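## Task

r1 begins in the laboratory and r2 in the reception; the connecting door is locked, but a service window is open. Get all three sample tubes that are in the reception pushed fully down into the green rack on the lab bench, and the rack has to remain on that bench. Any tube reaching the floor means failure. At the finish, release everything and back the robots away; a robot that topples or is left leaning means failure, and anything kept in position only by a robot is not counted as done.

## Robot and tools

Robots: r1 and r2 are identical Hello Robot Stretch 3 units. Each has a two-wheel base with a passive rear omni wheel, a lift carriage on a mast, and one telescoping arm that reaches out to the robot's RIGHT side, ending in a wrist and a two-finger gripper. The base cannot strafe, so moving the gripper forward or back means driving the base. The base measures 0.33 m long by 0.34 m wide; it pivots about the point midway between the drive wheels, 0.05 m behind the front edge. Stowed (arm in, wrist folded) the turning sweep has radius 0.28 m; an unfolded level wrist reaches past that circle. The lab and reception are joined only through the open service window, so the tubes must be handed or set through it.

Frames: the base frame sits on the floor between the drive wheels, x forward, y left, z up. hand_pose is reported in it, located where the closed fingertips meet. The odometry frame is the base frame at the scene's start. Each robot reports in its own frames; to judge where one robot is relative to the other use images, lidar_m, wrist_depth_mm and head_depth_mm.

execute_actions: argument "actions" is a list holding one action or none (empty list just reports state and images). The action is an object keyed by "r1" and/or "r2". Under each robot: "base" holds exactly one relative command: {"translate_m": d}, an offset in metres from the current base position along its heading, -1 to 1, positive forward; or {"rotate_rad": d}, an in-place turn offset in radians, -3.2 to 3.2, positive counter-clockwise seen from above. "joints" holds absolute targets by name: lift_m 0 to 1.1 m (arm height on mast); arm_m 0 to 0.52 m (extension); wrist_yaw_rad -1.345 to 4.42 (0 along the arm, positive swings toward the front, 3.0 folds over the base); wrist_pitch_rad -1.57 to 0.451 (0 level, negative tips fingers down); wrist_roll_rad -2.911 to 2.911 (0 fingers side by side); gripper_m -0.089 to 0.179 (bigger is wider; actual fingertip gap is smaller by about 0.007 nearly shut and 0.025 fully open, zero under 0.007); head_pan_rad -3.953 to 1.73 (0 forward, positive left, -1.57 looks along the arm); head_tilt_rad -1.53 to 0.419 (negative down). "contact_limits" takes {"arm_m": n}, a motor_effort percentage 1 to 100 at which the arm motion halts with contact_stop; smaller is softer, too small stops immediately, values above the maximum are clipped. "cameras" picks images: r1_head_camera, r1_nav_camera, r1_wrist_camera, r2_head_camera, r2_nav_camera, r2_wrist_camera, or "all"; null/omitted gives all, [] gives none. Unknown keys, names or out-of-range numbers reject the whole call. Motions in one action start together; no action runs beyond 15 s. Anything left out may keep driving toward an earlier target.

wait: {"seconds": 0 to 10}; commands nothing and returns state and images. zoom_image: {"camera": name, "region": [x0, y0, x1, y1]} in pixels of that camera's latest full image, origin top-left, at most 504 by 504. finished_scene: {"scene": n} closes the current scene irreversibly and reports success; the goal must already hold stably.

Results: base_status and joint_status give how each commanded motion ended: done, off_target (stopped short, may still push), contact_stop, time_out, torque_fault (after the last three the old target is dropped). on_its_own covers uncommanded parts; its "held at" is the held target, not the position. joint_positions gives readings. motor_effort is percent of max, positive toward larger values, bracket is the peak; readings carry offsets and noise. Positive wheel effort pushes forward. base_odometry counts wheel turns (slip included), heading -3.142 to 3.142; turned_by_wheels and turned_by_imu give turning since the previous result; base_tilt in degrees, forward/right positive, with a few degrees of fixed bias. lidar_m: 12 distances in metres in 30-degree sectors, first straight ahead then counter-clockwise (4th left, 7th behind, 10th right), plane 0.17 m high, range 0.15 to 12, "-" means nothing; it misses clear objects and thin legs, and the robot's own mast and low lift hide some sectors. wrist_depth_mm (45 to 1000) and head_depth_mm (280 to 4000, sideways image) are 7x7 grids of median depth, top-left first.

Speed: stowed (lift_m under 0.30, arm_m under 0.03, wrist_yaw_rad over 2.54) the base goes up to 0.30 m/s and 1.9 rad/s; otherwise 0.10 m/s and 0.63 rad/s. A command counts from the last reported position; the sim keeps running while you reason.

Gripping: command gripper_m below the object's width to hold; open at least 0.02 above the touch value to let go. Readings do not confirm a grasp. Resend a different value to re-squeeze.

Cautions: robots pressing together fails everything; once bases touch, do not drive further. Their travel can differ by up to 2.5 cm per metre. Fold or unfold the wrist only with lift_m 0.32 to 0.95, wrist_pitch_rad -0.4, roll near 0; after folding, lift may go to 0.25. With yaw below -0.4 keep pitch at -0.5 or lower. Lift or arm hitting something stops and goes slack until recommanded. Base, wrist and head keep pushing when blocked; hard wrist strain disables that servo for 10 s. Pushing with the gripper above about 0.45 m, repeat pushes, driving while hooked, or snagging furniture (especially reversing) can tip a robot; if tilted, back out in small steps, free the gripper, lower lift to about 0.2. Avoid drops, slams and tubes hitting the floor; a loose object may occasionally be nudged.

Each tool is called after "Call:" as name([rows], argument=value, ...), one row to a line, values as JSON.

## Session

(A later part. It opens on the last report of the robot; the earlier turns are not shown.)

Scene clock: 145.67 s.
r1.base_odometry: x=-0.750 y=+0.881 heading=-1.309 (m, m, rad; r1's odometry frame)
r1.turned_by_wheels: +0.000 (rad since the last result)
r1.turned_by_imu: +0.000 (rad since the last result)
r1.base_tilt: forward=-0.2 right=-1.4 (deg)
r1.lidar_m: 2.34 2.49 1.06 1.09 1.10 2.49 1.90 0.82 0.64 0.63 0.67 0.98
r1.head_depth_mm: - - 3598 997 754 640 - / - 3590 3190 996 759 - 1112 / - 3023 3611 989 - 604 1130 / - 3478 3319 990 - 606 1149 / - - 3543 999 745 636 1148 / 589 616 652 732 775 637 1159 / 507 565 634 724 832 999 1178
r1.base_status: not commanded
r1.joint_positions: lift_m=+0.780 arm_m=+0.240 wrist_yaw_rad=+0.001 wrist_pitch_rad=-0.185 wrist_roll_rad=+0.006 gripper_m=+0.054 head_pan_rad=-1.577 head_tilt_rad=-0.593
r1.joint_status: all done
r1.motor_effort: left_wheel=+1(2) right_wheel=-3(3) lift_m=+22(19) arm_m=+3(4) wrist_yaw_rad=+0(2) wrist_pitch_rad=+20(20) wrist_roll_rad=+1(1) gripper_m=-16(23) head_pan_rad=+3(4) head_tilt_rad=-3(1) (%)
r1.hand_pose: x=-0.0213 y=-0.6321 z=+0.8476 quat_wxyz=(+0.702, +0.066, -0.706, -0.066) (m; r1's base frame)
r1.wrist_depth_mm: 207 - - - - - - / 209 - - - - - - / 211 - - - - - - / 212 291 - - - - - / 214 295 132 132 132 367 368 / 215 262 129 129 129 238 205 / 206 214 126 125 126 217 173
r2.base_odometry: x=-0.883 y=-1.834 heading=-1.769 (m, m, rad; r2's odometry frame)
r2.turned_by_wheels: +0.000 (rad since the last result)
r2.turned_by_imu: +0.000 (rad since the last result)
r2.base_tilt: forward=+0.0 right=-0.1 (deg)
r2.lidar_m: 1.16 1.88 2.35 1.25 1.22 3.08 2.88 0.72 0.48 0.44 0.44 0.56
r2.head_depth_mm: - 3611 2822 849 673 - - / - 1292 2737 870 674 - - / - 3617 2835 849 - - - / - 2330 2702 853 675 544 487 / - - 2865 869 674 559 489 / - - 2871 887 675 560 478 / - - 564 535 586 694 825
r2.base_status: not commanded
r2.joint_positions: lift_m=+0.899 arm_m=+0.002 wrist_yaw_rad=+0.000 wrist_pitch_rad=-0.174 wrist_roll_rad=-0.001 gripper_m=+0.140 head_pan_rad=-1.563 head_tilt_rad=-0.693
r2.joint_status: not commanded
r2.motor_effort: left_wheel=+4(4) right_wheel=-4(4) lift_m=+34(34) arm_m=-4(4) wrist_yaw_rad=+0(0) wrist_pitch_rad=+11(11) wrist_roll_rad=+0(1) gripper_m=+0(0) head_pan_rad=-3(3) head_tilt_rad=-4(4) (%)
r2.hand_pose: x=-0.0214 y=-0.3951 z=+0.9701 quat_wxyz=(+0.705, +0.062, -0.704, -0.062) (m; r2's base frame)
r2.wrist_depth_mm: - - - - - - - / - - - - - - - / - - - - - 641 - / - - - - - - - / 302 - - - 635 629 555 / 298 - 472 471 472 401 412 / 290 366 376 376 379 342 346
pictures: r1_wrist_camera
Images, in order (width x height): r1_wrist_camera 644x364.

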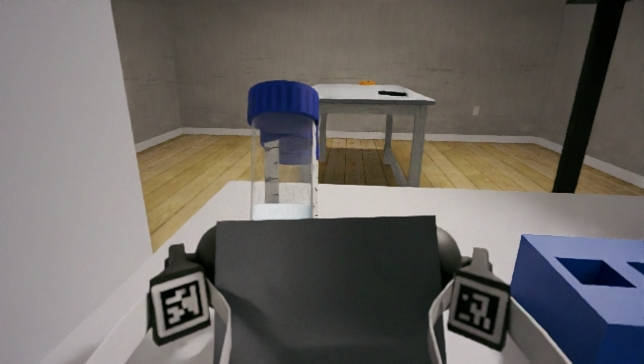

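Call:
execute_actions([
  {"r1":{"joints":{"lift_m":0.722}}},
], cameras=[])

Call:
execute_actions([
  {"r1":{"joints":{"gripper_m":0.14}}},
], cameras=[])

Call:
execute_actions([
  {"r1":{"joints":{"lift_m":0.82}}},
], cameras=[])

Call:
execute_actions([
  {"r1":{"joints":{"wrist_pitch_rad":-0.55,"arm_m":0.31}}},
], cameras=["r1_wrist_camera"])

Call:
execute_actions([
  {"r1":{"joints":{"gripper_m":0.06}}},
], cameras=["r1_wrist_camera","r1_head_camera"])

Scene clock: 147.50 s.
r1.base_odometry: x=-0.750 y=+0.881 heading=-1.309 (m, m, rad; r1's odometry frame)
r1.turned_by_wheels: +0.000 (rad since the last result)
r1.turned_by_imu: +0.000 (rad since the last result)
r1.base_tilt: forward=-0.2 right=-1.3 (deg)
r1.lidar_m: 2.33 2.49 1.06 1.09 1.10 2.50 1.90 0.83 0.64 0.63 0.67 0.98
r1.head_depth_mm: - - 3627 1001 752 612 1070 / - 3542 3212 996 761 - - / - 3088 3616 984 777 - 1128 / - 3479 3354 941 733 621 1159 / - - 3534 984 745 638 1148 / 589 616 653 735 775 636 1168 / 506 565 635 724 840 995 1173
r1.base_status: not commanded
r1.joint_positions: lift_m=+0.722 arm_m=+0.240 wrist_yaw_rad=+0.001 wrist_pitch_rad=-0.162 wrist_roll_rad=+0.009 gripper_m=+0.054 head_pan_rad=-1.577 head_tilt_rad=-0.593
r1.joint_status: all done
r1.motor_effort: left_wheel=+2(2) right_wheel=-3(3) lift_m=+16(18) arm_m=+3(3) wrist_yaw_rad=+0(0) wrist_pitch_rad=+7(20) wrist_roll_rad=-2(2) gripper_m=-17(17) head_pan_rad=+3(3) head_tilt_rad=-2(2) (%)
r1.hand_pose: x=-0.0213 y=-0.6337 z=+0.7957 quat_wxyz=(+0.702, +0.058, -0.708, -0.058) (m; r1's base frame)
r1.wrist_depth_mm: 208 - - - - - - / 210 - 118 - - - - / 211 - - - - - - / 212 292 343 176 323 386 215 / 213 255 126 123 123 243 177 / 193 193 125 125 125 202 175 / 155 150 134 132 132 151 158
r2.base_odometry: x=-0.883 y=-1.834 heading=-1.769 (m, m, rad; r2's odometry frame)
r2.turned_by_wheels: +0.000 (rad since the last result)
r2.turned_by_imu: +0.000 (rad since the last result)
r2.base_tilt: forward=+0.0 right=-0.1 (deg)
r2.lidar_m: 1.17 1.88 2.36 1.25 1.22 3.09 2.88 0.72 0.48 0.44 0.45 0.56
r2.head_depth_mm: - 1220 2819 849 673 - - / - 1215 2707 866 674 - - / - 3556 2872 850 - - - / - 2348 2707 854 675 545 486 / - - 2850 871 674 559 487 / - - 2853 891 674 559 478 / - - 563 535 585 696 822
r2.base_status: not commanded
r2.joint_positions: lift_m=+0.899 arm_m=+0.002 wrist_yaw_rad=+0.000 wrist_pitch_rad=-0.174 wrist_roll_rad=-0.001 gripper_m=+0.140 head_pan_rad=-1.563 head_tilt_rad=-0.693
r2.joint_status: not commanded
r2.motor_effort: left_wheel=+4(4) right_wheel=-4(4) lift_m=+34(34) arm_m=-4(4) wrist_yaw_rad=+0(0) wrist_pitch_rad=+11(11) wrist_roll_rad=+0(0) gripper_m=+0(0) head_pan_rad=-3(3) head_tilt_rad=-4(4) (%)
r2.hand_pose: x=-0.0214 y=-0.3951 z=+0.9701 quat_wxyz=(+0.705, +0.062, -0.704, -0.062) (m; r2's base frame)
r2.wrist_depth_mm: - - - - - - - / - - - - - - - / - - - - - - - / - - - - - 678 - / 305 - - - 626 627 569 / 299 - 468 471 468 399 410 / 289 363 379 380 380 341 343
pictures: none
No camera images: the call's "cameras" was empty. Leave "cameras" out to get every camera's image.

Scene clock: 148.87 s.
r1.base_odometry: x=-0.750 y=+0.881 heading=-1.309 (m, m, rad; r1's odometry frame)
r1.turned_by_wheels: +0.000 (rad since the last result)
r1.turned_by_imu: +0.000 (rad since the last result)
r1.base_tilt: forward=-0.1 right=-1.3 (deg)
r1.lidar_m: 2.33 2.49 1.06 1.09 1.10 2.49 1.90 0.83 0.64 0.63 0.67 0.98
r1.head_depth_mm: - - 3602 1000 753 611 1081 / - 3583 3215 994 760 - - / - 3073 3605 986 780 - 1132 / - 3450 3355 976 735 619 1153 / - - 3544 980 744 637 1152 / 589 617 652 732 777 634 1160 / 508 566 634 722 838 996 1173
r1.base_status: not commanded
r1.joint_positions: lift_m=+0.722 arm_m=+0.240 wrist_yaw_rad=+0.000 wrist_pitch_rad=-0.166 wrist_roll_rad=+0.009 gripper_m=+0.140 head_pan_rad=-1.577 head_tilt_rad=-0.593
r1.joint_status: all done
r1.motor_effort: left_wheel=+2(2) right_wheel=-2(3) lift_m=+16(16) arm_m=+2(3) wrist_yaw_rad=+1(1) wrist_pitch_rad=+9(10) wrist_roll_rad=-2(2) gripper_m=+0(81) head_pan_rad=+4(3) head_tilt_rad=-3(2) (%)
r1.hand_pose: x=-0.0214 y=-0.6334 z=+0.7948 quat_wxyz=(+0.702, +0.059, -0.708, -0.059) (m; r1's base frame)
r1.wrist_depth_mm: 208 - - - - - - / 210 - - - - - - / 212 - - - - - - / 212 293 340 173 316 379 212 / 214 253 130 122 123 248 176 / 190 - 128 126 126 - 174 / - 148 136 133 135 150 162
r2.base_odometry: x=-0.883 y=-1.834 heading=-1.769 (m, m, rad; r2's odometry frame)
r2.turned_by_wheels: +0.000 (rad since the last result)
r2.turned_by_imu: +0.000 (rad since the last result)
r2.base_tilt: forward=+0.0 right=+0.0 (deg)
r2.lidar_m: 1.17 1.88 2.35 1.25 1.22 3.10 2.89 0.72 0.48 0.44 0.45 0.56
r2.head_depth_mm: - 1226 2876 854 672 - - / - 1225 2710 871 674 - - / - 3500 2853 851 - - - / - 2333 2731 851 676 544 487 / - - 2861 867 673 558 488 / - - 2866 884 678 558 478 / - - 566 535 586 696 824
r2.base_status: not commanded
r2.joint_positions: lift_m=+0.899 arm_m=+0.002 wrist_yaw_rad=+0.000 wrist_pitch_rad=-0.174 wrist_roll_rad=-0.001 gripper_m=+0.140 head_pan_rad=-1.563 head_tilt_rad=-0.693
r2.joint_status: not commanded
r2.motor_effort: left_wheel=+4(4) right_wheel=-4(4) lift_m=+34(34) arm_m=-4(4) wrist_yaw_rad=+0(0) wrist_pitch_rad=+11(11) wrist_roll_rad=+0(0) gripper_m=+0(1) head_pan_rad=-4(3) head_tilt_rad=-5(4) (%)
r2.hand_pose: x=-0.0214 y=-0.3951 z=+0.9701 quat_wxyz=(+0.705, +0.062, -0.704, -0.062) (m; r2's base frame)
r2.wrist_depth_mm: - - - - - - - / - - - - - - - / - - - - - - - / - - - - - 673 - / 304 - - - 623 637 567 / 299 - 471 474 471 407 408 / 289 366 377 377 378 342 343
pictures: none
No camera images: the call's "cameras" was empty. Leave "cameras" out to get every camera's image.

Scene clock: 150.60 s.
r1.base_odometry: x=-0.750 y=+0.881 heading=-1.309 (m, m, rad; r1's odometry frame)
r1.turned_by_wheels: +0.000 (rad since the last result)
r1.turned_by_imu: +0.000 (rad since the last result)
r1.base_tilt: forward=-0.2 right=-1.3 (deg)
r1.lidar_m: 2.34 2.49 1.06 1.09 1.09 2.49 1.89 0.83 0.64 0.63 0.67 0.97
r1.head_depth_mm: - - 3589 1005 757 - - / - 3565 3231 1039 - 605 1114 / - 3031 3539 1036 - 622 1132 / - 3446 3367 1026 730 621 1156 / - - 3518 1019 746 636 1152 / 591 618 652 732 776 636 1158 / 508 566 634 722 841 996 1170
r1.base_status: not commanded
r1.joint_positions: lift_m=+0.820 arm_m=+0.240 wrist_yaw_rad=+0.000 wrist_pitch_rad=-0.167 wrist_roll_rad=+0.009 gripper_m=+0.140 head_pan_rad=-1.577 head_tilt_rad=-0.593
r1.joint_status: all done
r1.motor_effort: left_wheel=+2(2) right_wheel=-3(3) lift_m=+21(21) arm_m=+3(4) wrist_yaw_rad=+0(0) wrist_pitch_rad=+10(10) wrist_roll_rad=-2(2) gripper_m=+0(0) head_pan_rad=+4(3) head_tilt_rad=-2(2) (%)
r1.hand_pose: x=-0.0214 y=-0.6334 z=+0.8922 quat_wxyz=(+0.702, +0.059, -0.708, -0.060) (m; r1's base frame)
r1.wrist_depth_mm: 208 - - - - - 704 / 210 - - - - - - / 211 - - - - - - / 212 292 - - - - - / 213 277 495 415 470 484 472 / 214 - 336 181 355 - 357 / 206 272 273 197 275 274 233
r2.base_odometry: x=-0.883 y=-1.834 heading=-1.769 (m, m, rad; r2's odometry frame)
r2.turned_by_wheels: +0.000 (rad since the last result)
r2.turned_by_imu: +0.000 (rad since the last result)
r2.base_tilt: forward=-0.1 right=+0.0 (deg)
r2.lidar_m: 1.17 1.88 2.36 1.25 1.22 3.08 2.88 0.72 0.48 0.44 0.44 0.56
r2.head_depth_mm: - 3578 2870 846 674 - - / - 2142 2685 870 673 - - / - 3570 2825 852 - - - / - 2345 2685 852 675 545 487 / - - 2875 869 675 560 487 / - - 2838 886 674 559 478 / - - 564 536 588 694 822
r2.base_status: not commanded
r2.joint_positions: lift_m=+0.899 arm_m=+0.002 wrist_yaw_rad=+0.000 wrist_pitch_rad=-0.174 wrist_roll_rad=-0.001 gripper_m=+0.140 head_pan_rad=-1.563 head_tilt_rad=-0.693
r2.joint_status: not commanded
r2.motor_effort: left_wheel=+4(4) right_wheel=-4(4) lift_m=+34(34) arm_m=-4(4) wrist_yaw_rad=+0(0) wrist_pitch_rad=+11(11) wrist_roll_rad=+0(0) gripper_m=+0(1) head_pan_rad=-3(3) head_tilt_rad=-4(3) (%)
r2.hand_pose: x=-0.0214 y=-0.3951 z=+0.9701 quat_wxyz=(+0.705, +0.062, -0.704, -0.062) (m; r2's base frame)
r2.wrist_depth_mm: - - - - - - - / - - - - - - - / - - - - - 658 - / - - - - - - - / 304 - - - 626 634 623 / 299 - 472 463 473 405 411 / 291 367 380 381 377 341 349
pictures: none
No camera images: the call's "cameras" was empty. Leave "cameras" out to get every camera's image.

Scene clock: 152.30 s.
r1.base_odometry: x=-0.750 y=+0.881 heading=-1.309 (m, m, rad; r1's odometry frame)
r1.turned_by_wheels: +0.000 (rad since the last result)
r1.turned_by_imu: +0.000 (rad since the last result)
r1.base_tilt: forward=-0.1 right=-1.3 (deg)
r1.lidar_m: 2.34 2.49 1.06 1.09 1.09 2.50 1.90 0.82 0.64 0.63 0.67 0.98
r1.head_depth_mm: - - 3589 1003 757 - - / - 3628 3193 2676 - 605 1127 / - 3053 3637 2712 704 622 1131 / - 3418 3385 1032 712 622 1151 / - - 3479 1001 744 636 1151 / 589 617 654 732 775 634 1163 / 508 564 635 724 838 995 1176
r1.base_status: not commanded
r1.joint_positions: lift_m=+0.820 arm_m=+0.310 wrist_yaw_rad=+0.000 wrist_pitch_rad=-0.562 wrist_roll_rad=+0.009 gripper_m=+0.140 head_pan_rad=-1.577 head_tilt_rad=-0.593
r1.joint_status: all done
r1.motor_effort: left_wheel=+2(1) right_wheel=-3(3) lift_m=+21(21) arm_m=+4(5) wrist_yaw_rad=+0(0) wrist_pitch_rad=+7(8) wrist_roll_rad=-2(2) gripper_m=+0(1) head_pan_rad=+4(3) head_tilt_rad=-2(3) (%)
r1.hand_pose: x=-0.0215 y=-0.6587 z=+0.8017 quat_wxyz=(+0.676, +0.195, -0.682, -0.197) (m; r1's base frame)
r1.wrist_depth_mm: - - - - - - - / 204 - 138 138 404 405 703 / 207 - 100 111 317 318 318 / 210 256 74 81 215 261 193 / 208 227 72 135 183 225 180 / 191 - 122 123 150 - 177 / - 165 108 109 112 166 160
r2.base_odometry: x=-0.883 y=-1.834 heading=-1.769 (m, m, rad; r2's odometry frame)
r2.turned_by_wheels: +0.000 (rad since the last result)
r2.turned_by_imu: +0.000 (rad since the last result)
r2.base_tilt: forward=+0.0 right=-0.1 (deg)
r2.lidar_m: 1.17 1.87 2.36 1.25 1.22 3.07 2.88 0.72 0.48 0.44 0.45 0.56
r2.head_depth_mm: - 3586 2846 846 674 - - / - 2136 2728 865 673 - - / - 3604 2828 853 - - - / - 2370 2718 850 675 545 487 / - - 2860 867 676 560 488 / - - 2840 890 676 560 478 / - - 565 537 588 695 824
r2.base_status: not commanded
r2.joint_positions: lift_m=+0.899 arm_m=+0.002 wrist_yaw_rad=+0.000 wrist_pitch_rad=-0.174 wrist_roll_rad=-0.001 gripper_m=+0.140 head_pan_rad=-1.563 head_tilt_rad=-0.693
r2.joint_status: not commanded
r2.motor_effort: left_wheel=+3(4) right_wheel=-4(4) lift_m=+34(34) arm_m=-4(4) wrist_yaw_rad=+0(1) wrist_pitch_rad=+11(11) wrist_roll_rad=+0(0) gripper_m=+0(1) head_pan_rad=-4(4) head_tilt_rad=-3(4) (%)
r2.hand_pose: x=-0.0214 y=-0.3951 z=+0.9701 quat_wxyz=(+0.705, +0.062, -0.704, -0.062) (m; r2's base frame)
r2.wrist_depth_mm: - - - - - - - / - - - - - - - / - - - - - 627 - / - - - - - - 551 / 307 - - - 618 620 627 / 298 - 470 473 476 405 410 / 289 365 378 379 379 342 350
pictures: r1_wrist_camera
Images, in order (width x height): r1_wrist_camera 644x364.

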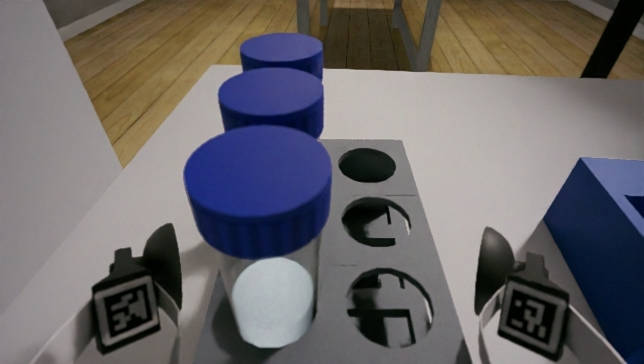

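Scene clock: 153.60 s.
r1.base_odometry: x=-0.750 y=+0.881 heading=-1.309 (m, m, rad; r1's odometry frame)
r1.turned_by_wheels: +0.000 (rad since the last result)
r1.turned_by_imu: +0.000 (rad since the last result)
r1.base_tilt: forward=-0.1 right=-1.3 (deg)
r1.lidar_m: 2.34 2.49 1.06 1.09 1.10 2.49 1.90 0.83 0.64 0.63 0.67 0.98
r1.head_depth_mm: - - 3581 1009 759 - - / - 3662 3192 2668 - 606 1128 / - 3017 3592 2699 706 623 1123 / - 3456 3291 1032 714 623 1156 / - - 3553 1004 747 637 1140 / 590 617 654 733 776 631 1166 / 508 566 636 725 837 993 1170
r1.base_status: not commanded
r1.joint_positions: lift_m=+0.820 arm_m=+0.310 wrist_yaw_rad=-0.001 wrist_pitch_rad=-0.525 wrist_roll_rad=+0.007 gripper_m=+0.061 head_pan_rad=-1.577 head_tilt_rad=-0.593
r1.joint_status: all done
r1.motor_effort: left_wheel=+1(2) right_wheel=-2(3) lift_m=+17(21) arm_m=+3(4) wrist_yaw_rad=+0(2) wrist_pitch_rad=-14(22) wrist_roll_rad=+0(2) gripper_m=-16(91) head_pan_rad=+4(3) head_tilt_rad=-3(2) (%)
r1.hand_pose: x=-0.0217 y=-0.6643 z=+0.8095 quat_wxyz=(+0.680, +0.183, -0.685, -0.185) (m; r1's base frame)
r1.wrist_depth_mm: - - - - - - - / 205 - - 406 - - - / 207 - 119 119 349 351 352 / 209 268 86 111 271 283 273 / 212 236 74 79 184 236 182 / 196 202 76 127 136 206 178 / 177 173 114 116 152 174 171
r2.base_odometry: x=-0.883 y=-1.834 heading=-1.769 (m, m, rad; r2's odometry frame)
r2.turned_by_wheels: +0.000 (rad since the last result)
r2.turned_by_imu: +0.000 (rad since the last result)
r2.base_tilt: forward=+0.0 right=-0.1 (deg)
r2.lidar_m: 1.17 1.87 2.35 1.25 1.22 3.08 2.88 0.72 0.48 0.44 0.45 0.56
r2.head_depth_mm: - 3560 2874 848 675 - - / - 2120 2709 866 673 - - / - 3589 2851 850 - - - / - 2352 2696 852 674 545 488 / - - 2858 870 675 559 488 / - - 2851 890 674 560 478 / - - 565 536 587 697 822
r2.base_status: not commanded
r2.joint_positions: lift_m=+0.899 arm_m=+0.002 wrist_yaw_rad=+0.000 wrist_pitch_rad=-0.174 wrist_roll_rad=-0.001 gripper_m=+0.140 head_pan_rad=-1.563 head_tilt_rad=-0.693
r2.joint_status: not commanded
r2.motor_effort: left_wheel=+5(4) right_wheel=-4(4) lift_m=+34(34) arm_m=-4(4) wrist_yaw_rad=+0(0) wrist_pitch_rad=+11(11) wrist_roll_rad=+0(0) gripper_m=+0(1) head_pan_rad=-3(3) head_tilt_rad=-4(4) (%)
r2.hand_pose: x=-0.0214 y=-0.3951 z=+0.9701 quat_wxyz=(+0.705, +0.062, -0.704, -0.062) (m; r2's base frame)
r2.wrist_depth_mm: - - - - - - - / - - - - - - - / - - - - - 624 - / - - - - - - 536 / 305 - - - 640 626 584 / 298 - 472 474 472 402 405 / 288 366 381 378 380 340 347
pictures: r1_head_camera (sideways: a quarter turn clockwise sets it upright), r1_wrist_camera
Images, in order (width x height): r1_head_camera 896x504, r1_wrist_camera 644x364.

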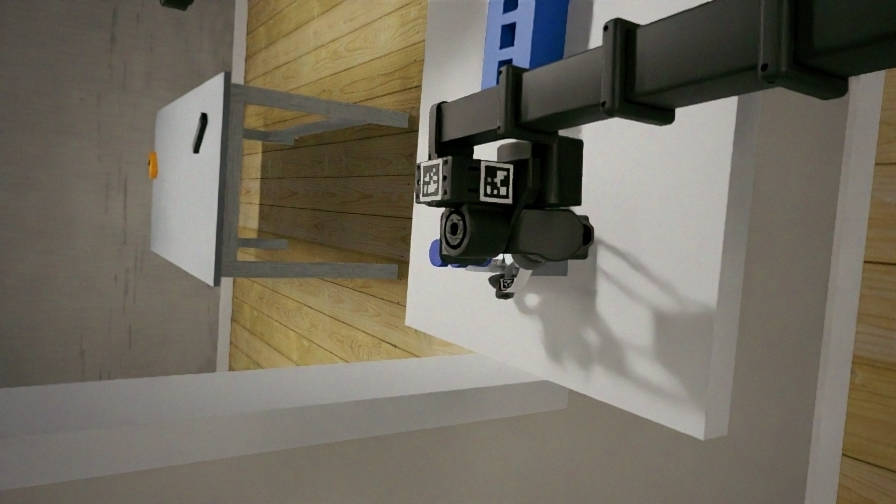

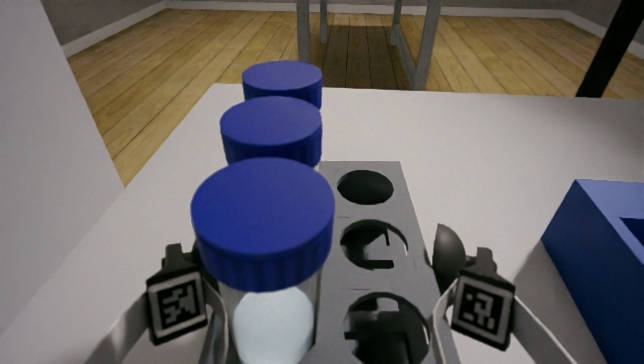

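Call:
execute_actions([
  {"r1":{"joints":{"gripper_m":0.14,"lift_m":0.85}}},
], cameras=[])

Call:
execute_actions([
  {"r1":{"joints":{"wrist_pitch_rad":-0.8,"arm_m":0.35}}},
], cameras=[])

Call:
execute_actions([
  {"r1":{"joints":{"gripper_m":0.06}}},
], cameras=["r1_wrist_camera"])

Call:
execute_actions([
  {"r1":{"joints":{"lift_m":0.9}}},
], cameras=["r1_wrist_camera","r2_nav_camera"])

Scene clock: 155.23 s.
r1.base_odometry: x=-0.750 y=+0.881 heading=-1.309 (m, m, rad; r1's odometry frame)
r1.turned_by_wheels: +0.000 (rad since the last result)
r1.turned_by_imu: +0.000 (rad since the last result)
r1.base_tilt: forward=-0.2 right=-1.3 (deg)
r1.lidar_m: 2.34 2.49 1.06 1.09 1.10 2.49 1.89 0.83 0.64 0.63 0.67 0.97
r1.head_depth_mm: - - 3647 1005 759 - - / - 3632 3238 2670 730 608 1115 / - 3101 3541 - 727 624 1126 / - 3423 3320 1053 722 622 1151 / - - 3482 1024 746 635 1149 / 590 616 652 733 774 635 1164 / 507 565 634 724 838 996 1171
r1.base_status: not commanded
r1.joint_positions: lift_m=+0.850 arm_m=+0.310 wrist_yaw_rad=-0.001 wrist_pitch_rad=-0.571 wrist_roll_rad=+0.007 gripper_m=+0.140 head_pan_rad=-1.577 head_tilt_rad=-0.593
r1.joint_status: all done
r1.motor_effort: left_wheel=+2(2) right_wheel=-2(2) lift_m=+21(23) arm_m=+3(3) wrist_yaw_rad=+0(1) wrist_pitch_rad=+12(20) wrist_roll_rad=+0(0) gripper_m=+1(82) head_pan_rad=+4(3) head_tilt_rad=-3(3) (%)
r1.hand_pose: x=-0.0217 y=-0.6572 z=+0.8297 quat_wxyz=(+0.676, +0.198, -0.681, -0.201) (m; r1's base frame)
r1.wrist_depth_mm: - - - - - - - / 206 - - - - - - / 207 - 348 156 366 368 368 / 209 278 278 127 300 302 302 / 212 255 111 169 242 257 199 / 212 - 87 148 212 - 179 / 197 193 83 135 161 194 160
r2.base_odometry: x=-0.883 y=-1.834 heading=-1.769 (m, m, rad; r2's odometry frame)
r2.turned_by_wheels: +0.000 (rad since the last result)
r2.turned_by_imu: +0.000 (rad since the last result)
r2.base_tilt: forward=+0.0 right=+0.0 (deg)
r2.lidar_m: 1.17 1.88 2.36 1.25 1.22 3.10 2.89 0.72 0.48 0.44 0.45 0.56
r2.head_depth_mm: - 3644 2836 849 673 - - / - 2138 2700 866 672 - - / - 3590 2854 850 - - - / - 2324 2726 852 671 546 487 / - - 2849 866 675 558 487 / - - 2865 881 675 559 477 / - - 565 536 586 696 826
r2.base_status: not commanded
r2.joint_positions: lift_m=+0.899 arm_m=+0.002 wrist_yaw_rad=+0.000 wrist_pitch_rad=-0.174 wrist_roll_rad=-0.001 gripper_m=+0.140 head_pan_rad=-1.563 head_tilt_rad=-0.693
r2.joint_status: not commanded
r2.motor_effort: left_wheel=+4(4) right_wheel=-4(4) lift_m=+34(34) arm_m=-4(4) wrist_yaw_rad=+0(0) wrist_pitch_rad=+11(11) wrist_roll_rad=+0(0) gripper_m=+0(1) head_pan_rad=-3(3) head_tilt_rad=-4(4) (%)
r2.hand_pose: x=-0.0214 y=-0.3951 z=+0.9701 quat_wxyz=(+0.705, +0.062, -0.704, -0.062) (m; r2's base frame)
r2.wrist_depth_mm: - - - - - - - / - - - - - - - / - - - - - - 558 / - - - - - - 568 / 302 - - - 622 624 583 / 298 - 474 475 471 401 407 / 292 364 381 379 379 338 347
pictures: none
No camera images: the call's "cameras" was empty. Leave "cameras" out to get every camera's image.

Scene clock: 156.60 s.
r1.base_odometry: x=-0.750 y=+0.881 heading=-1.309 (m, m, rad; r1's odometry frame)
r1.turned_by_wheels: +0.000 (rad since the last result)
r1.turned_by_imu: +0.000 (rad since the last result)
r1.base_tilt: forward=-0.1 right=-1.4 (deg)
r1.lidar_m: 2.34 2.49 1.06 1.09 1.10 2.49 1.89 0.83 0.64 0.63 0.67 0.97
r1.head_depth_mm: - - 3684 998 757 - - / - 3541 3361 - 752 608 1111 / - 3011 3605 - 729 624 1133 / - 3485 3380 1005 723 622 1151 / - - 3515 976 744 635 1148 / 590 617 653 733 776 633 1165 / 509 565 635 722 839 1000 1172
r1.base_status: not commanded
r1.joint_positions: lift_m=+0.850 arm_m=+0.350 wrist_yaw_rad=-0.001 wrist_pitch_rad=-0.808 wrist_roll_rad=+0.007 gripper_m=+0.140 head_pan_rad=-1.577 head_tilt_rad=-0.593
r1.joint_status: all done
r1.motor_effort: left_wheel=+2(1) right_wheel=-2(2) lift_m=+21(21) arm_m=+4(4) wrist_yaw_rad=+1(1) wrist_pitch_rad=+4(12) wrist_roll_rad=+0(0) gripper_m=+1(0) head_pan_rad=+4(4) head_tilt_rad=-3(2) (%)
r1.hand_pose: x=-0.0217 y=-0.6543 z=+0.7867 quat_wxyz=(+0.648, +0.277, -0.652, -0.280) (m; r1's base frame)
r1.wrist_depth_mm: - - 100 103 316 315 316 / 204 279 83 106 271 271 272 / 207 237 73 78 227 239 234 / 203 212 70 137 146 213 183 / 192 60 59 123 162 194 179 / 174 54 53 111 117 - 170 / - 49 49 103 138 156 160
r2.base_odometry: x=-0.883 y=-1.834 heading=-1.769 (m, m, rad; r2's odometry frame)
r2.turned_by_wheels: +0.000 (rad since the last result)
r2.turned_by_imu: +0.000 (rad since the last result)
r2.base_tilt: forward=+0.0 right=-0.1 (deg)
r2.lidar_m: 1.17 1.88 2.36 1.25 1.22 3.08 2.89 0.72 0.48 0.44 0.44 0.56
r2.head_depth_mm: - 3519 2787 849 672 - - / - 2137 2733 865 675 - - / - 3609 2835 850 - - - / - 2363 2727 854 672 545 487 / - - 2907 871 675 561 488 / - - 2873 892 678 560 479 / - - 565 537 587 695 822
r2.base_status: not commanded
r2.joint_positions: lift_m=+0.899 arm_m=+0.002 wrist_yaw_rad=+0.000 wrist_pitch_rad=-0.174 wrist_roll_rad=-0.001 gripper_m=+0.140 head_pan_rad=-1.563 head_tilt_rad=-0.693
r2.joint_status: not commanded
r2.motor_effort: left_wheel=+4(4) right_wheel=-4(5) lift_m=+34(34) arm_m=-4(4) wrist_yaw_rad=+0(0) wrist_pitch_rad=+11(11) wrist_roll_rad=+0(0) gripper_m=+1(1) head_pan_rad=-3(4) head_tilt_rad=-5(4) (%)
r2.hand_pose: x=-0.0214 y=-0.3951 z=+0.9701 quat_wxyz=(+0.705, +0.062, -0.704, -0.062) (m; r2's base frame)
r2.wrist_depth_mm: - - - - - - - / - - - - - - - / - - - - - - 526 / - - - - - - 513 / 304 - - - 627 638 588 / 297 - 474 470 467 406 411 / 291 363 380 376 378 342 350
pictures: none
No camera images: the call's "cameras" was empty. Leave "cameras" out to get every camera's image.

Scene clock: 158.47 s.
r1.base_odometry: x=-0.750 y=+0.881 heading=-1.309 (m, m, rad; r1's odometry frame)
r1.turned_by_wheels: +0.000 (rad since the last result)
r1.turned_by_imu: +0.000 (rad since the last result)
r1.base_tilt: forward=-0.2 right=-1.4 (deg)
r1.lidar_m: 2.33 2.49 1.06 1.09 1.10 2.49 1.89 0.83 0.64 0.63 0.67 0.98
r1.head_depth_mm: - - 3601 1003 - - - / - 3604 3373 - 755 608 1116 / - 3050 3641 - 740 623 1135 / - 3457 3312 1003 727 622 1152 / - - 3490 997 744 638 1148 / 590 616 654 734 776 634 1166 / 508 565 635 726 840 1002 1178
r1.base_status: not commanded
r1.joint_positions: lift_m=+0.850 arm_m=+0.350 wrist_yaw_rad=-0.001 wrist_pitch_rad=-0.750 wrist_roll_rad=+0.007 gripper_m=+0.064 head_pan_rad=-1.577 head_tilt_rad=-0.594
r1.joint_status: all done
r1.on_its_own: wrist_pitch_rad is at rest, and its effort (-29) is outside its rest range (-20 to +32)
r1.motor_effort: left_wheel=+1(2) right_wheel=-2(2) lift_m=+11(21) arm_m=+4(4) wrist_yaw_rad=+1(1) wrist_pitch_rad=-29(44) wrist_roll_rad=+0(0) gripper_m=-20(98) head_pan_rad=+4(3) head_tilt_rad=-3(2) (%)
r1.hand_pose: x=-0.0218 y=-0.6657 z=+0.7969 quat_wxyz=(+0.656, +0.258, -0.660, -0.261) (m; r1's base frame)
r1.wrist_depth_mm: - - 370 370 373 - 673 / 205 - 112 112 310 311 311 / 206 264 90 169 268 267 268 / 208 233 81 150 194 234 185 / 202 208 70 140 146 209 182 / 186 180 63 65 128 189 179 / 170 59 57 60 120 165 168
r2.base_odometry: x=-0.883 y=-1.834 heading=-1.769 (m, m, rad; r2's odometry frame)
r2.turned_by_wheels: +0.000 (rad since the last result)
r2.turned_by_imu: +0.000 (rad since the last result)
r2.base_tilt: forward=+0.0 right=-0.1 (deg)
r2.lidar_m: 1.17 1.88 2.36 1.25 1.22 3.09 2.88 0.72 0.48 0.44 0.44 0.56
r2.head_depth_mm: - 3794 2858 848 671 - - / - 2114 2720 865 674 - - / - 3583 2859 851 - - - / - 2328 2730 853 676 544 488 / - - 2867 871 676 560 488 / - - 2841 886 676 559 479 / - - 565 536 588 696 824
r2.base_status: not commanded
r2.joint_positions: lift_m=+0.899 arm_m=+0.002 wrist_yaw_rad=+0.000 wrist_pitch_rad=-0.174 wrist_roll_rad=-0.001 gripper_m=+0.140 head_pan_rad=-1.563 head_tilt_rad=-0.693
r2.joint_status: not commanded
r2.motor_effort: left_wheel=+4(4) right_wheel=-4(4) lift_m=+34(34) arm_m=-4(4) wrist_yaw_rad=+0(0) wrist_pitch_rad=+11(11) wrist_roll_rad=+0(1) gripper_m=+0(0) head_pan_rad=-3(3) head_tilt_rad=-4(4) (%)
r2.hand_pose: x=-0.0214 y=-0.3951 z=+0.9701 quat_wxyz=(+0.705, +0.062, -0.704, -0.062) (m; r2's base frame)
r2.wrist_depth_mm: - - - - - - - / - - - - - - - / - - - - - - 532 / - - - - - - 502 / 305 - - - 622 626 597 / 299 - 468 472 467 403 410 / 290 365 379 373 374 341 346
pictures: r1_wrist_camera
Images, in order (width x height): r1_wrist_camera 644x364.

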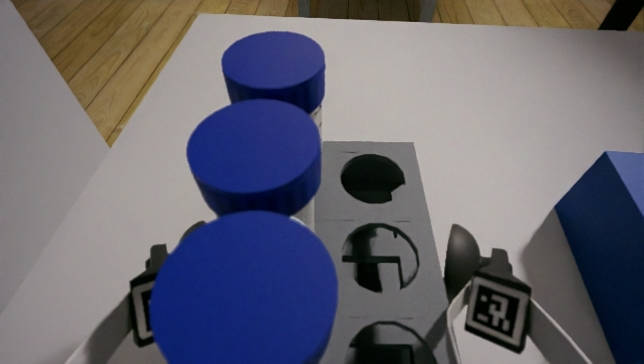

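Scene clock: 160.80 s.
r1.base_odometry: x=-0.750 y=+0.881 heading=-1.309 (m, m, rad; r1's odometry frame)
r1.turned_by_wheels: +0.000 (rad since the last result)
r1.turned_by_imu: +0.000 (rad since the last result)
r1.base_tilt: forward=-0.1 right=-1.3 (deg)
r1.lidar_m: 2.34 2.49 1.06 1.09 1.09 2.49 1.90 0.83 0.64 0.63 0.67 0.97
r1.head_depth_mm: - - 3612 2706 - - 1109 / - 3099 3912 874 733 610 1114 / - 3060 - - 726 623 1124 / - 3484 3511 980 701 620 1148 / - - 3552 997 743 636 1154 / 588 616 655 733 776 633 1165 / 507 564 633 724 839 1004 1170
r1.base_status: not commanded
r1.joint_positions: lift_m=+0.900 arm_m=+0.350 wrist_yaw_rad=-0.001 wrist_pitch_rad=-0.824 wrist_roll_rad=+0.003 gripper_m=+0.063 head_pan_rad=-1.577 head_tilt_rad=-0.594
r1.joint_status: all done
r1.motor_effort: left_wheel=+0(2) right_wheel=-1(4) lift_m=+22(23) arm_m=+4(4) wrist_yaw_rad=+1(1) wrist_pitch_rad=+14(29) wrist_roll_rad=+3(7) gripper_m=-15(20) head_pan_rad=+3(3) head_tilt_rad=-2(3) (%)
r1.hand_pose: x=-0.0217 y=-0.6512 z=+0.8342 quat_wxyz=(+0.647, +0.283, -0.649, -0.284) (m; r1's base frame)
r1.wrist_depth_mm: - - 388 391 391 - 689 / 204 - 114 115 341 339 341 / 207 299 104 171 299 300 302 / 209 260 85 89 258 268 207 / 212 242 80 131 152 240 199 / 213 221 70 72 138 222 177 / 203 200 64 65 126 201 193
r2.base_odometry: x=-0.883 y=-1.834 heading=-1.769 (m, m, rad; r2's odometry frame)
r2.turned_by_wheels: +0.000 (rad since the last result)
r2.turned_by_imu: +0.000 (rad since the last result)
r2.base_tilt: forward=+0.0 right=+0.0 (deg)
r2.lidar_m: 1.17 1.88 2.36 1.25 1.22 3.10 2.89 0.72 0.48 0.44 0.45 0.56
r2.head_depth_mm: 1094 - 2845 848 672 - - / 1081 2332 2719 864 672 - - / - 3669 2831 854 - - - / - 2369 2699 852 673 547 488 / - - 2848 871 677 560 487 / - - 2847 888 675 558 479 / - - 563 537 586 696 822
r2.base_status: not commanded
r2.joint_positions: lift_m=+0.899 arm_m=+0.002 wrist_yaw_rad=+0.000 wrist_pitch_rad=-0.174 wrist_roll_rad=-0.001 gripper_m=+0.140 head_pan_rad=-1.563 head_tilt_rad=-0.693
r2.joint_status: not commanded
r2.motor_effort: left_wheel=+4(4) right_wheel=-4(4) lift_m=+34(34) arm_m=-4(4) wrist_yaw_rad=+0(0) wrist_pitch_rad=+11(11) wrist_roll_rad=+0(0) gripper_m=+0(0) head_pan_rad=-3(3) head_tilt_rad=-4(4) (%)
r2.hand_pose: x=-0.0214 y=-0.3951 z=+0.9701 quat_wxyz=(+0.705, +0.062, -0.704, -0.062) (m; r2's base frame)
r2.wrist_depth_mm: - - - - - - - / - - - - - - 503 / - - - - - - 515 / - - - - - - - / 305 - - - 622 624 493 / 300 - 470 470 465 398 407 / 291 366 377 377 377 342 344
pictures: r1_wrist_camera, r2_nav_camera (sideways: a quarter turn counterclockwise sets it upright)
Images, in order (width x height): r1_wrist_camera 644x364, r2_nav_camera 672x504.

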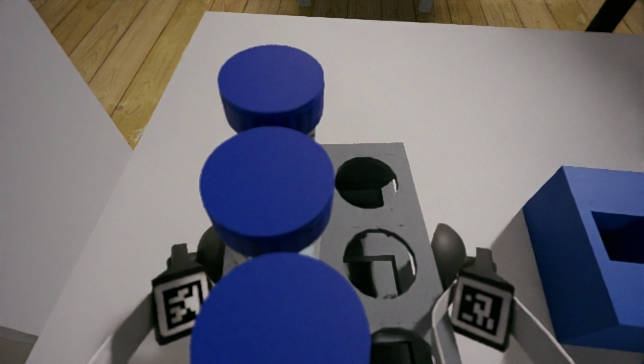

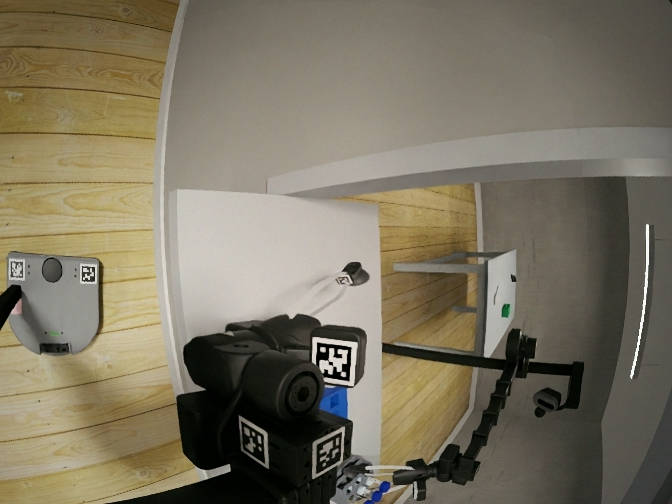

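Call:
execute_actions([
  {"r1":{"joints":{"lift_m":0.94,"arm_m":0.0}}},
], cameras=["r1_wrist_camera"])

Call:
execute_actions([
  {"r1":{"base":{"translate_m":0.72}}},
], cameras=[])

Call:
execute_actions([
  {"r1":{"base":{"rotate_rad":-1.63}}},
], cameras=[])

Call:
execute_actions([
  {"r1":{"base":{"translate_m":-1.0}}},
], cameras=["r1_wrist_camera","r1_nav_camera"])

Scene clock: 165.03 s.
r1.base_odometry: x=-0.750 y=+0.881 heading=-1.309 (m, m, rad; r1's odometry frame)
r1.turned_by_wheels: +0.000 (rad since the last result)
r1.turned_by_imu: +0.000 (rad since the last result)
r1.base_tilt: forward=-0.1 right=-1.4 (deg)
r1.lidar_m: 2.34 2.50 1.06 1.09 1.10 2.50 1.90 0.83 0.64 0.63 0.67 0.97
r1.head_depth_mm: - - 3659 997 757 - - / - 3143 3229 1001 757 - - / - 3035 3611 985 752 - - / - 3515 3304 980 747 - - / - - 3582 979 742 620 1158 / 590 616 655 732 778 634 1169 / 507 566 636 724 836 1003 1170
r1.base_status: not commanded
r1.joint_positions: lift_m=+0.940 arm_m=+0.000 wrist_yaw_rad=+0.000 wrist_pitch_rad=-0.824 wrist_roll_rad=+0.003 gripper_m=+0.063 head_pan_rad=-1.577 head_tilt_rad=-0.594
r1.joint_status: all done
r1.motor_effort: left_wheel=+0(0) right_wheel=-1(1) lift_m=+22(21) arm_m=-3(4) wrist_yaw_rad=+0(1) wrist_pitch_rad=+14(14) wrist_roll_rad=+2(3) gripper_m=-15(15) head_pan_rad=+4(3) head_tilt_rad=-2(3) (%)
r1.hand_pose: x=-0.0217 y=-0.3015 z=+0.8740 quat_wxyz=(+0.647, +0.283, -0.649, -0.284) (m; r1's base frame)
r1.wrist_depth_mm: 429 422 464 461 450 399 442 / 502 485 114 115 403 405 404 / 604 545 104 171 354 358 358 / 750 327 85 89 305 319 320 / - 951 80 132 151 316 303 / - - 70 72 138 954 941 / 919 904 64 65 127 901 935
r2.base_odometry: x=-0.883 y=-1.834 heading=-1.769 (m, m, rad; r2's odometry frame)
r2.turned_by_wheels: +0.000 (rad since the last result)
r2.turned_by_imu: +0.000 (rad since the last result)
r2.base_tilt: forward=+0.0 right=-0.1 (deg)
r2.lidar_m: 1.17 1.87 2.36 1.25 1.21 3.09 2.88 0.72 0.48 0.44 0.44 0.56
r2.head_depth_mm: 1071 - 2854 850 674 - - / 1055 2309 2695 868 675 - - / - 3528 2875 853 - - - / - 2360 2705 853 675 545 487 / - - 2862 868 676 560 487 / - - 2871 886 674 560 478 / - - 564 536 588 695 822
r2.base_status: not commanded
r2.joint_positions: lift_m=+0.899 arm_m=+0.002 wrist_yaw_rad=+0.000 wrist_pitch_rad=-0.174 wrist_roll_rad=-0.001 gripper_m=+0.140 head_pan_rad=-1.563 head_tilt_rad=-0.693
r2.joint_status: not commanded
r2.motor_effort: left_wheel=+3(4) right_wheel=-4(4) lift_m=+34(34) arm_m=-4(4) wrist_yaw_rad=+0(0) wrist_pitch_rad=+11(11) wrist_roll_rad=+0(0) gripper_m=+1(1) head_pan_rad=-3(3) head_tilt_rad=-4(5) (%)
r2.hand_pose: x=-0.0214 y=-0.3951 z=+0.9701 quat_wxyz=(+0.705, +0.062, -0.704, -0.062) (m; r2's base frame)
r2.wrist_depth_mm: - - - - 961 - - / - - - - - - - / - - - - - - - / - - - - - - - / 301 - - - 620 630 640 / 299 - 474 470 469 400 408 / 291 365 377 377 376 340 347
pictures: r1_wrist_camera
Images, in order (width x height): r1_wrist_camera 644x364.

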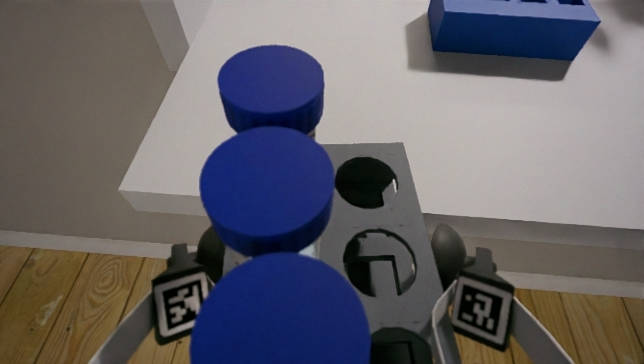

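Scene clock: 173.20 s.
r1.base_odometry: x=-0.563 y=+0.185 heading=-1.309 (m, m, rad; r1's odometry frame)
r1.turned_by_wheels: +0.000 (rad since the last result)
r1.turned_by_imu: +0.000 (rad since the last result)
r1.base_tilt: forward=-0.1 right=-1.3 (deg)
r1.lidar_m: 1.62 1.72 2.51 2.44 1.44 3.23 2.07 0.90 0.70 0.69 0.73 1.04
r1.head_depth_mm: 534 589 654 740 831 - - / 538 593 663 748 843 - - / 545 601 668 756 873 - - / 549 608 677 766 870 - - / 554 612 686 775 897 1044 1209 / 560 618 692 789 909 1083 1212 / 565 624 700 798 926 1098 1201
r1.base_status: done
r1.joint_positions: lift_m=+0.940 arm_m=+0.000 wrist_yaw_rad=+0.000 wrist_pitch_rad=-0.824 wrist_roll_rad=+0.003 gripper_m=+0.063 head_pan_rad=-1.577 head_tilt_rad=-0.594
r1.joint_status: not commanded
r1.motor_effort: left_wheel=+0(4) right_wheel=-1(2) lift_m=+22(23) arm_m=-3(3) wrist_yaw_rad=+1(0) wrist_pitch_rad=+14(14) wrist_roll_rad=+2(2) gripper_m=-15(14) head_pan_rad=+4(4) head_tilt_rad=-2(2) (%)
r1.hand_pose: x=-0.0217 y=-0.3015 z=+0.8740 quat_wxyz=(+0.647, +0.283, -0.649, -0.284) (m; r1's base frame)
r1.wrist_depth_mm: 483 484 471 456 453 443 434 / 554 564 114 115 520 506 492 / 659 658 104 171 598 588 571 / 823 799 85 89 674 719 687 / - - 80 139 152 890 857 / - - 70 72 138 - - / 908 900 64 65 126 913 930
r2.base_odometry: x=-0.883 y=-1.834 heading=-1.769 (m, m, rad; r2's odometry frame)
r2.turned_by_wheels: +0.000 (rad since the last result)
r2.turned_by_imu: +0.001 (rad since the last result)
r2.base_tilt: forward=+0.0 right=+0.0 (deg)
r2.lidar_m: 1.17 1.87 2.36 1.26 1.22 3.09 2.88 0.72 0.48 0.44 0.45 0.56
r2.head_depth_mm: - - 2796 846 673 - - / - 2310 2693 868 673 - - / - 3535 2820 855 - - - / - 2352 2719 851 672 546 487 / - - 2841 871 677 559 488 / - - 2874 885 676 560 479 / - - 563 536 587 695 817
r2.base_status: not commanded
r2.joint_positions: lift_m=+0.899 arm_m=+0.002 wrist_yaw_rad=+0.000 wrist_pitch_rad=-0.174 wrist_roll_rad=-0.001 gripper_m=+0.140 head_pan_rad=-1.563 head_tilt_rad=-0.693
r2.joint_status: not commanded
r2.motor_effort: left_wheel=+3(4) right_wheel=-4(4) lift_m=+34(34) arm_m=-4(4) wrist_yaw_rad=+0(0) wrist_pitch_rad=+11(11) wrist_roll_rad=+0(1) gripper_m=+0(0) head_pan_rad=-4(3) head_tilt_rad=-4(4) (%)
r2.hand_pose: x=-0.0214 y=-0.3951 z=+0.9701 quat_wxyz=(+0.705, +0.062, -0.704, -0.062) (m; r2's base frame)
r2.wrist_depth_mm: - - - - - - - / - - - - - - - / - - - - - - - / - - - - - - - / 306 - - - 627 626 621 / 299 - 473 473 468 404 406 / 289 366 376 374 379 343 346
pictures: none
No camera images: the call's "cameras" was empty. Leave "cameras" out to get every camera's image.

Scene clock: 176.77 s.
r1.base_odometry: x=-0.563 y=+0.185 heading=-2.939 (m, m, rad; r1's odometry frame)
r1.turned_by_wheels: -1.630 (rad since the last result)
r1.turned_by_imu: -1.593 (rad since the last result)
r1.base_tilt: forward=-0.1 right=-1.3 (deg)
r1.lidar_m: 0.69 0.72 0.98 1.62 1.70 2.38 2.44 1.06 1.45 2.40 0.95 0.71
r1.head_depth_mm: 2674 2953 3211 2426 1926 - - / 2758 2960 3224 2464 1907 - - / 2734 2998 3182 2450 1846 - - / 2730 3004 3349 2417 1829 - - / 2721 3019 3274 2427 1838 1515 1210 / 2541 2620 2719 2321 1829 1468 1230 / 1801 1818 1749 1936 1738 1458 1226
r1.base_status: done
r1.joint_positions: lift_m=+0.940 arm_m=+0.000 wrist_yaw_rad=+0.000 wrist_pitch_rad=-0.824 wrist_roll_rad=+0.003 gripper_m=+0.063 head_pan_rad=-1.577 head_tilt_rad=-0.594
r1.joint_status: not commanded
r1.motor_effort: left_wheel=+2(5) right_wheel=-3(6) lift_m=+23(22) arm_m=-2(2) wrist_yaw_rad=+0(1) wrist_pitch_rad=+14(14) wrist_roll_rad=+2(2) gripper_m=-16(15) head_pan_rad=+3(3) head_tilt_rad=-2(1) (%)
r1.hand_pose: x=-0.0217 y=-0.3016 z=+0.8740 quat_wxyz=(+0.647, +0.283, -0.649, -0.284) (m; r1's base frame)
r1.wrist_depth_mm: 833 - - - - - - / 837 - 114 115 - - - / 852 - 104 171 - - - / 844 - 85 89 - - - / 856 - 80 131 152 - - / 863 - 70 72 138 - - / 863 913 64 65 127 914 925
r2.base_odometry: x=-0.883 y=-1.834 heading=-1.769 (m, m, rad; r2's odometry frame)
r2.turned_by_wheels: +0.000 (rad since the last result)
r2.turned_by_imu: +0.000 (rad since the last result)
r2.base_tilt: forward=+0.0 right=-0.1 (deg)
r2.lidar_m: 1.17 1.87 2.35 1.25 1.22 3.11 2.88 0.72 0.48 0.44 0.45 0.56
r2.head_depth_mm: - - 2849 853 673 - - / - 2310 2683 868 674 - - / - 3641 2869 850 - - - / - 2347 2729 853 674 543 487 / - - 2814 872 675 560 487 / - - 2869 886 675 560 477 / - - 565 536 587 697 824
r2.base_status: not commanded
r2.joint_positions: lift_m=+0.899 arm_m=+0.002 wrist_yaw_rad=+0.000 wrist_pitch_rad=-0.174 wrist_roll_rad=-0.001 gripper_m=+0.140 head_pan_rad=-1.563 head_tilt_rad=-0.693
r2.joint_status: not commanded
r2.motor_effort: left_wheel=+4(4) right_wheel=-5(4) lift_m=+34(34) arm_m=-4(4) wrist_yaw_rad=+0(0) wrist_pitch_rad=+11(11) wrist_roll_rad=+0(0) gripper_m=+0(1) head_pan_rad=-3(3) head_tilt_rad=-3(4) (%)
r2.hand_pose: x=-0.0214 y=-0.3951 z=+0.9701 quat_wxyz=(+0.705, +0.062, -0.704, -0.062) (m; r2's base frame)
r2.wrist_depth_mm: - - - - - - - / - - - - - - - / - - - - - - - / - - - - - - - / 302 - - - 624 626 609 / 301 - 473 466 470 403 410 / 291 363 377 376 383 340 345
pictures: none
No camera images: the call's "cameras" was empty. Leave "cameras" out to get every camera's image.

Scene clock: 187.73 s.
r1.base_odometry: x=+0.416 y=+0.387 heading=-2.938 (m, m, rad; r1's odometry frame)
r1.turned_by_wheels: +0.000 (rad since the last result)
r1.turned_by_imu: +0.001 (rad since the last result)
r1.base_tilt: forward=-0.1 right=-1.3 (deg)
r1.lidar_m: 1.68 1.73 1.70 1.65 1.73 2.43 1.46 1.43 1.07 0.39 2.32 1.74
r1.head_depth_mm: 2676 2920 3187 1001 788 - - / 2691 2965 3226 995 780 - - / 2629 2959 3239 986 752 - - / 2704 3001 3221 1029 745 - - / 2716 2993 3226 2430 1851 1462 1211 / 2702 3014 3232 2378 1814 1468 1231 / 2712 2994 3227 2368 1798 1471 1223
r1.base_status: done
r1.joint_positions: lift_m=+0.940 arm_m=+0.000 wrist_yaw_rad=+0.000 wrist_pitch_rad=-0.824 wrist_roll_rad=+0.003 gripper_m=+0.063 head_pan_rad=-1.577 head_tilt_rad=-0.594
r1.joint_status: not commanded
r1.motor_effort: left_wheel=+2(4) right_wheel=-3(6) lift_m=+22(22) arm_m=-3(4) wrist_yaw_rad=+1(0) wrist_pitch_rad=+14(14) wrist_roll_rad=+2(2) gripper_m=-15(15) head_pan_rad=+3(3) head_tilt_rad=-3(2) (%)
r1.hand_pose: x=-0.0217 y=-0.3016 z=+0.8740 quat_wxyz=(+0.647, +0.283, -0.649, -0.284) (m; r1's base frame)
r1.wrist_depth_mm: - - - 461 463 467 469 / - - 114 115 405 404 406 / - - 104 172 355 356 358 / - - 85 89 305 320 319 / - - 80 139 152 289 289 / - - 70 72 138 - - / 920 897 64 65 127 917 924
r2.base_odometry: x=-0.883 y=-1.834 heading=-1.769 (m, m, rad; r2's odometry frame)
r2.turned_by_wheels: +0.000 (rad since the last result)
r2.turned_by_imu: +0.001 (rad since the last result)
r2.base_tilt: forward=+0.0 right=+0.0 (deg)
r2.lidar_m: 1.17 1.88 2.35 1.25 1.22 3.11 2.88 0.72 0.48 0.44 0.45 0.56
r2.head_depth_mm: - - 2627 852 672 - - / - 2305 2722 864 673 - - / - 3606 2842 849 - - - / - 2325 2690 851 673 546 487 / - - 2823 871 675 558 486 / - - 2822 890 675 559 478 / - - 563 536 586 695 823
r2.base_status: not commanded
r2.joint_positions: lift_m=+0.899 arm_m=+0.002 wrist_yaw_rad=+0.000 wrist_pitch_rad=-0.174 wrist_roll_rad=-0.001 gripper_m=+0.140 head_pan_rad=-1.563 head_tilt_rad=-0.693
r2.joint_status: not commanded
r2.motor_effort: left_wheel=+4(5) right_wheel=-4(4) lift_m=+34(34) arm_m=-4(4) wrist_yaw_rad=+0(0) wrist_pitch_rad=+11(11) wrist_roll_rad=+0(0) gripper_m=+0(0) head_pan_rad=-3(3) head_tilt_rad=-4(4) (%)
r2.hand_pose: x=-0.0214 y=-0.3951 z=+0.9701 quat_wxyz=(+0.705, +0.062, -0.704, -0.062) (m; r2's base frame)
r2.wrist_depth_mm: - - - - - - - / - - - - - - - / - - - - - - - / - - - - - - - / 302 - - - 630 627 627 / 299 - 471 474 474 400 406 / 292 367 382 377 377 342 346
pictures: r1_nav_camera (sideways: a quarter turn counterclockwise sets it upright), r1_wrist_camera
Images, in order (width x height): r1_nav_camera 672x504, r1_wrist_camera 644x364.

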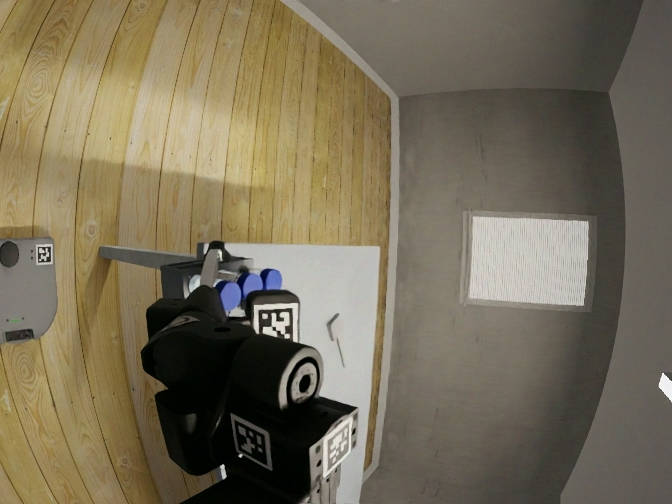

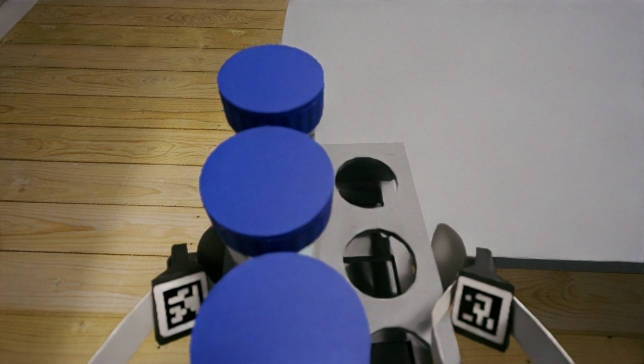

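Call:
execute_actions([
  {"r1":{"base":{"translate_m":-0.5},"joints":{"arm_m":0.28,"lift_m":0.88,"head_pan_rad":-1.9,"head_tilt_rad":-0.75}}},
], cameras=["r1_wrist_camera","r1_head_camera"])

Scene clock: 193.97 s.
r1.base_odometry: x=+0.906 y=+0.488 heading=-2.938 (m, m, rad; r1's odometry frame)
r1.turned_by_wheels: +0.000 (rad since the last result)
r1.turned_by_imu: +0.002 (rad since the last result)
r1.base_tilt: forward=-0.1 right=-1.3 (deg)
r1.lidar_m: 2.18 2.27 1.71 1.67 1.75 2.21 2.15 0.98 1.05 1.03 1.07 0.61
r1.head_depth_mm: 3124 3349 1016 807 688 - - / 3000 3298 1051 803 - - 1125 / 2898 3246 1040 - - 1321 1165 / 2825 3154 1128 - 646 1318 1165 / 2792 3066 - 720 646 1286 1166 / 2685 3024 - 648 643 1254 1155 / 2612 2950 1034 775 640 579 1156
r1.base_status: done
r1.joint_positions: lift_m=+0.880 arm_m=+0.280 wrist_yaw_rad=+0.000 wrist_pitch_rad=-0.825 wrist_roll_rad=+0.004 gripper_m=+0.063 head_pan_rad=-1.893 head_tilt_rad=-0.741
r1.joint_status: all done
r1.motor_effort: left_wheel=+3(2) right_wheel=-3(6) lift_m=+18(23) arm_m=+4(4) wrist_yaw_rad=+1(0) wrist_pitch_rad=+14(14) wrist_roll_rad=+2(2) gripper_m=-16(14) head_pan_rad=-5(34) head_tilt_rad=-3(14) (%)
r1.hand_pose: x=-0.0217 y=-0.5808 z=+0.8142 quat_wxyz=(+0.646, +0.283, -0.649, -0.285) (m; r1's base frame)
r1.wrist_depth_mm: 344 345 353 353 355 358 359 / 305 308 114 115 308 308 310 / 270 271 104 171 271 273 274 / 242 244 85 89 193 180 180 / 219 220 80 139 152 162 163 / 201 201 70 72 138 145 143 / 185 183 64 65 126 181 184
r2.base_odometry: x=-0.883 y=-1.834 heading=-1.769 (m, m, rad; r2's odometry frame)
r2.turned_by_wheels: +0.000 (rad since the last result)
r2.turned_by_imu: +0.001 (rad since the last result)
r2.base_tilt: forward=+0.0 right=+0.0 (deg)
r2.lidar_m: 1.17 1.87 2.36 1.26 1.22 3.07 2.88 0.72 0.48 0.44 0.45 0.56
r2.head_depth_mm: - - 2781 848 673 - - / - 2303 2709 866 674 - - / - 3621 2849 848 - - - / - 2359 2716 846 675 545 487 / - - 2870 871 675 559 488 / - - 2816 887 674 560 478 / - - 565 537 586 694 823
r2.base_status: not commanded
r2.joint_positions: lift_m=+0.899 arm_m=+0.002 wrist_yaw_rad=+0.000 wrist_pitch_rad=-0.174 wrist_roll_rad=-0.001 gripper_m=+0.140 head_pan_rad=-1.563 head_tilt_rad=-0.693
r2.joint_status: not commanded
r2.motor_effort: left_wheel=+4(4) right_wheel=-4(4) lift_m=+34(34) arm_m=-4(4) wrist_yaw_rad=+0(0) wrist_pitch_rad=+11(11) wrist_roll_rad=+0(0) gripper_m=+0(0) head_pan_rad=-4(3) head_tilt_rad=-4(4) (%)
r2.hand_pose: x=-0.0214 y=-0.3951 z=+0.9701 quat_wxyz=(+0.705, +0.062, -0.704, -0.062) (m; r2's base frame)
r2.wrist_depth_mm: - - - - - - - / - - - - - - - / - - - - - - - / - - - - - - - / 306 - - - 625 624 625 / 299 - 474 468 470 401 408 / 290 364 379 381 379 338 347
pictures: r1_head_camera (sideways: a quarter turn clockwise sets it upright), r1_wrist_camera
Images, in order (width x height): r1_head_camera 896x504, r1_wrist_camera 644x364.

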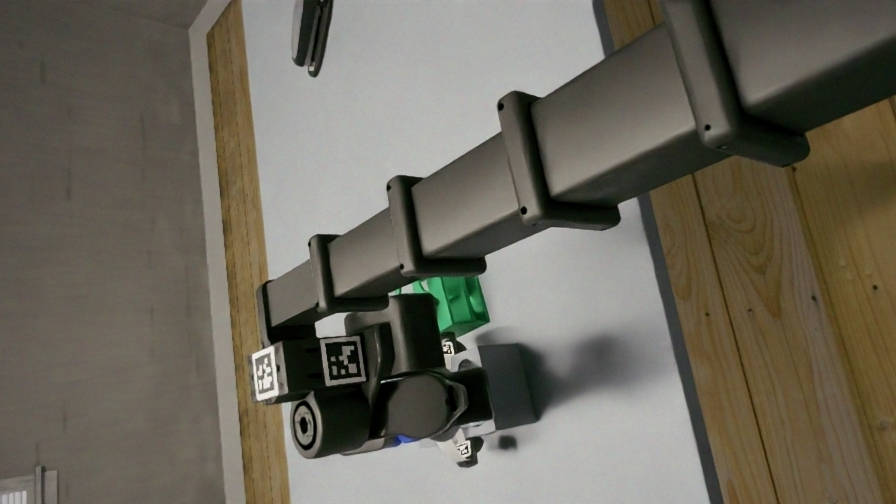

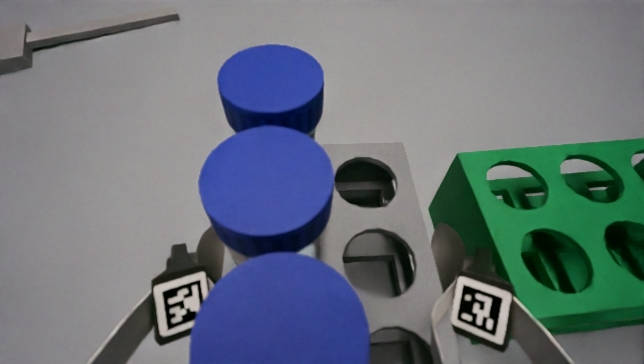

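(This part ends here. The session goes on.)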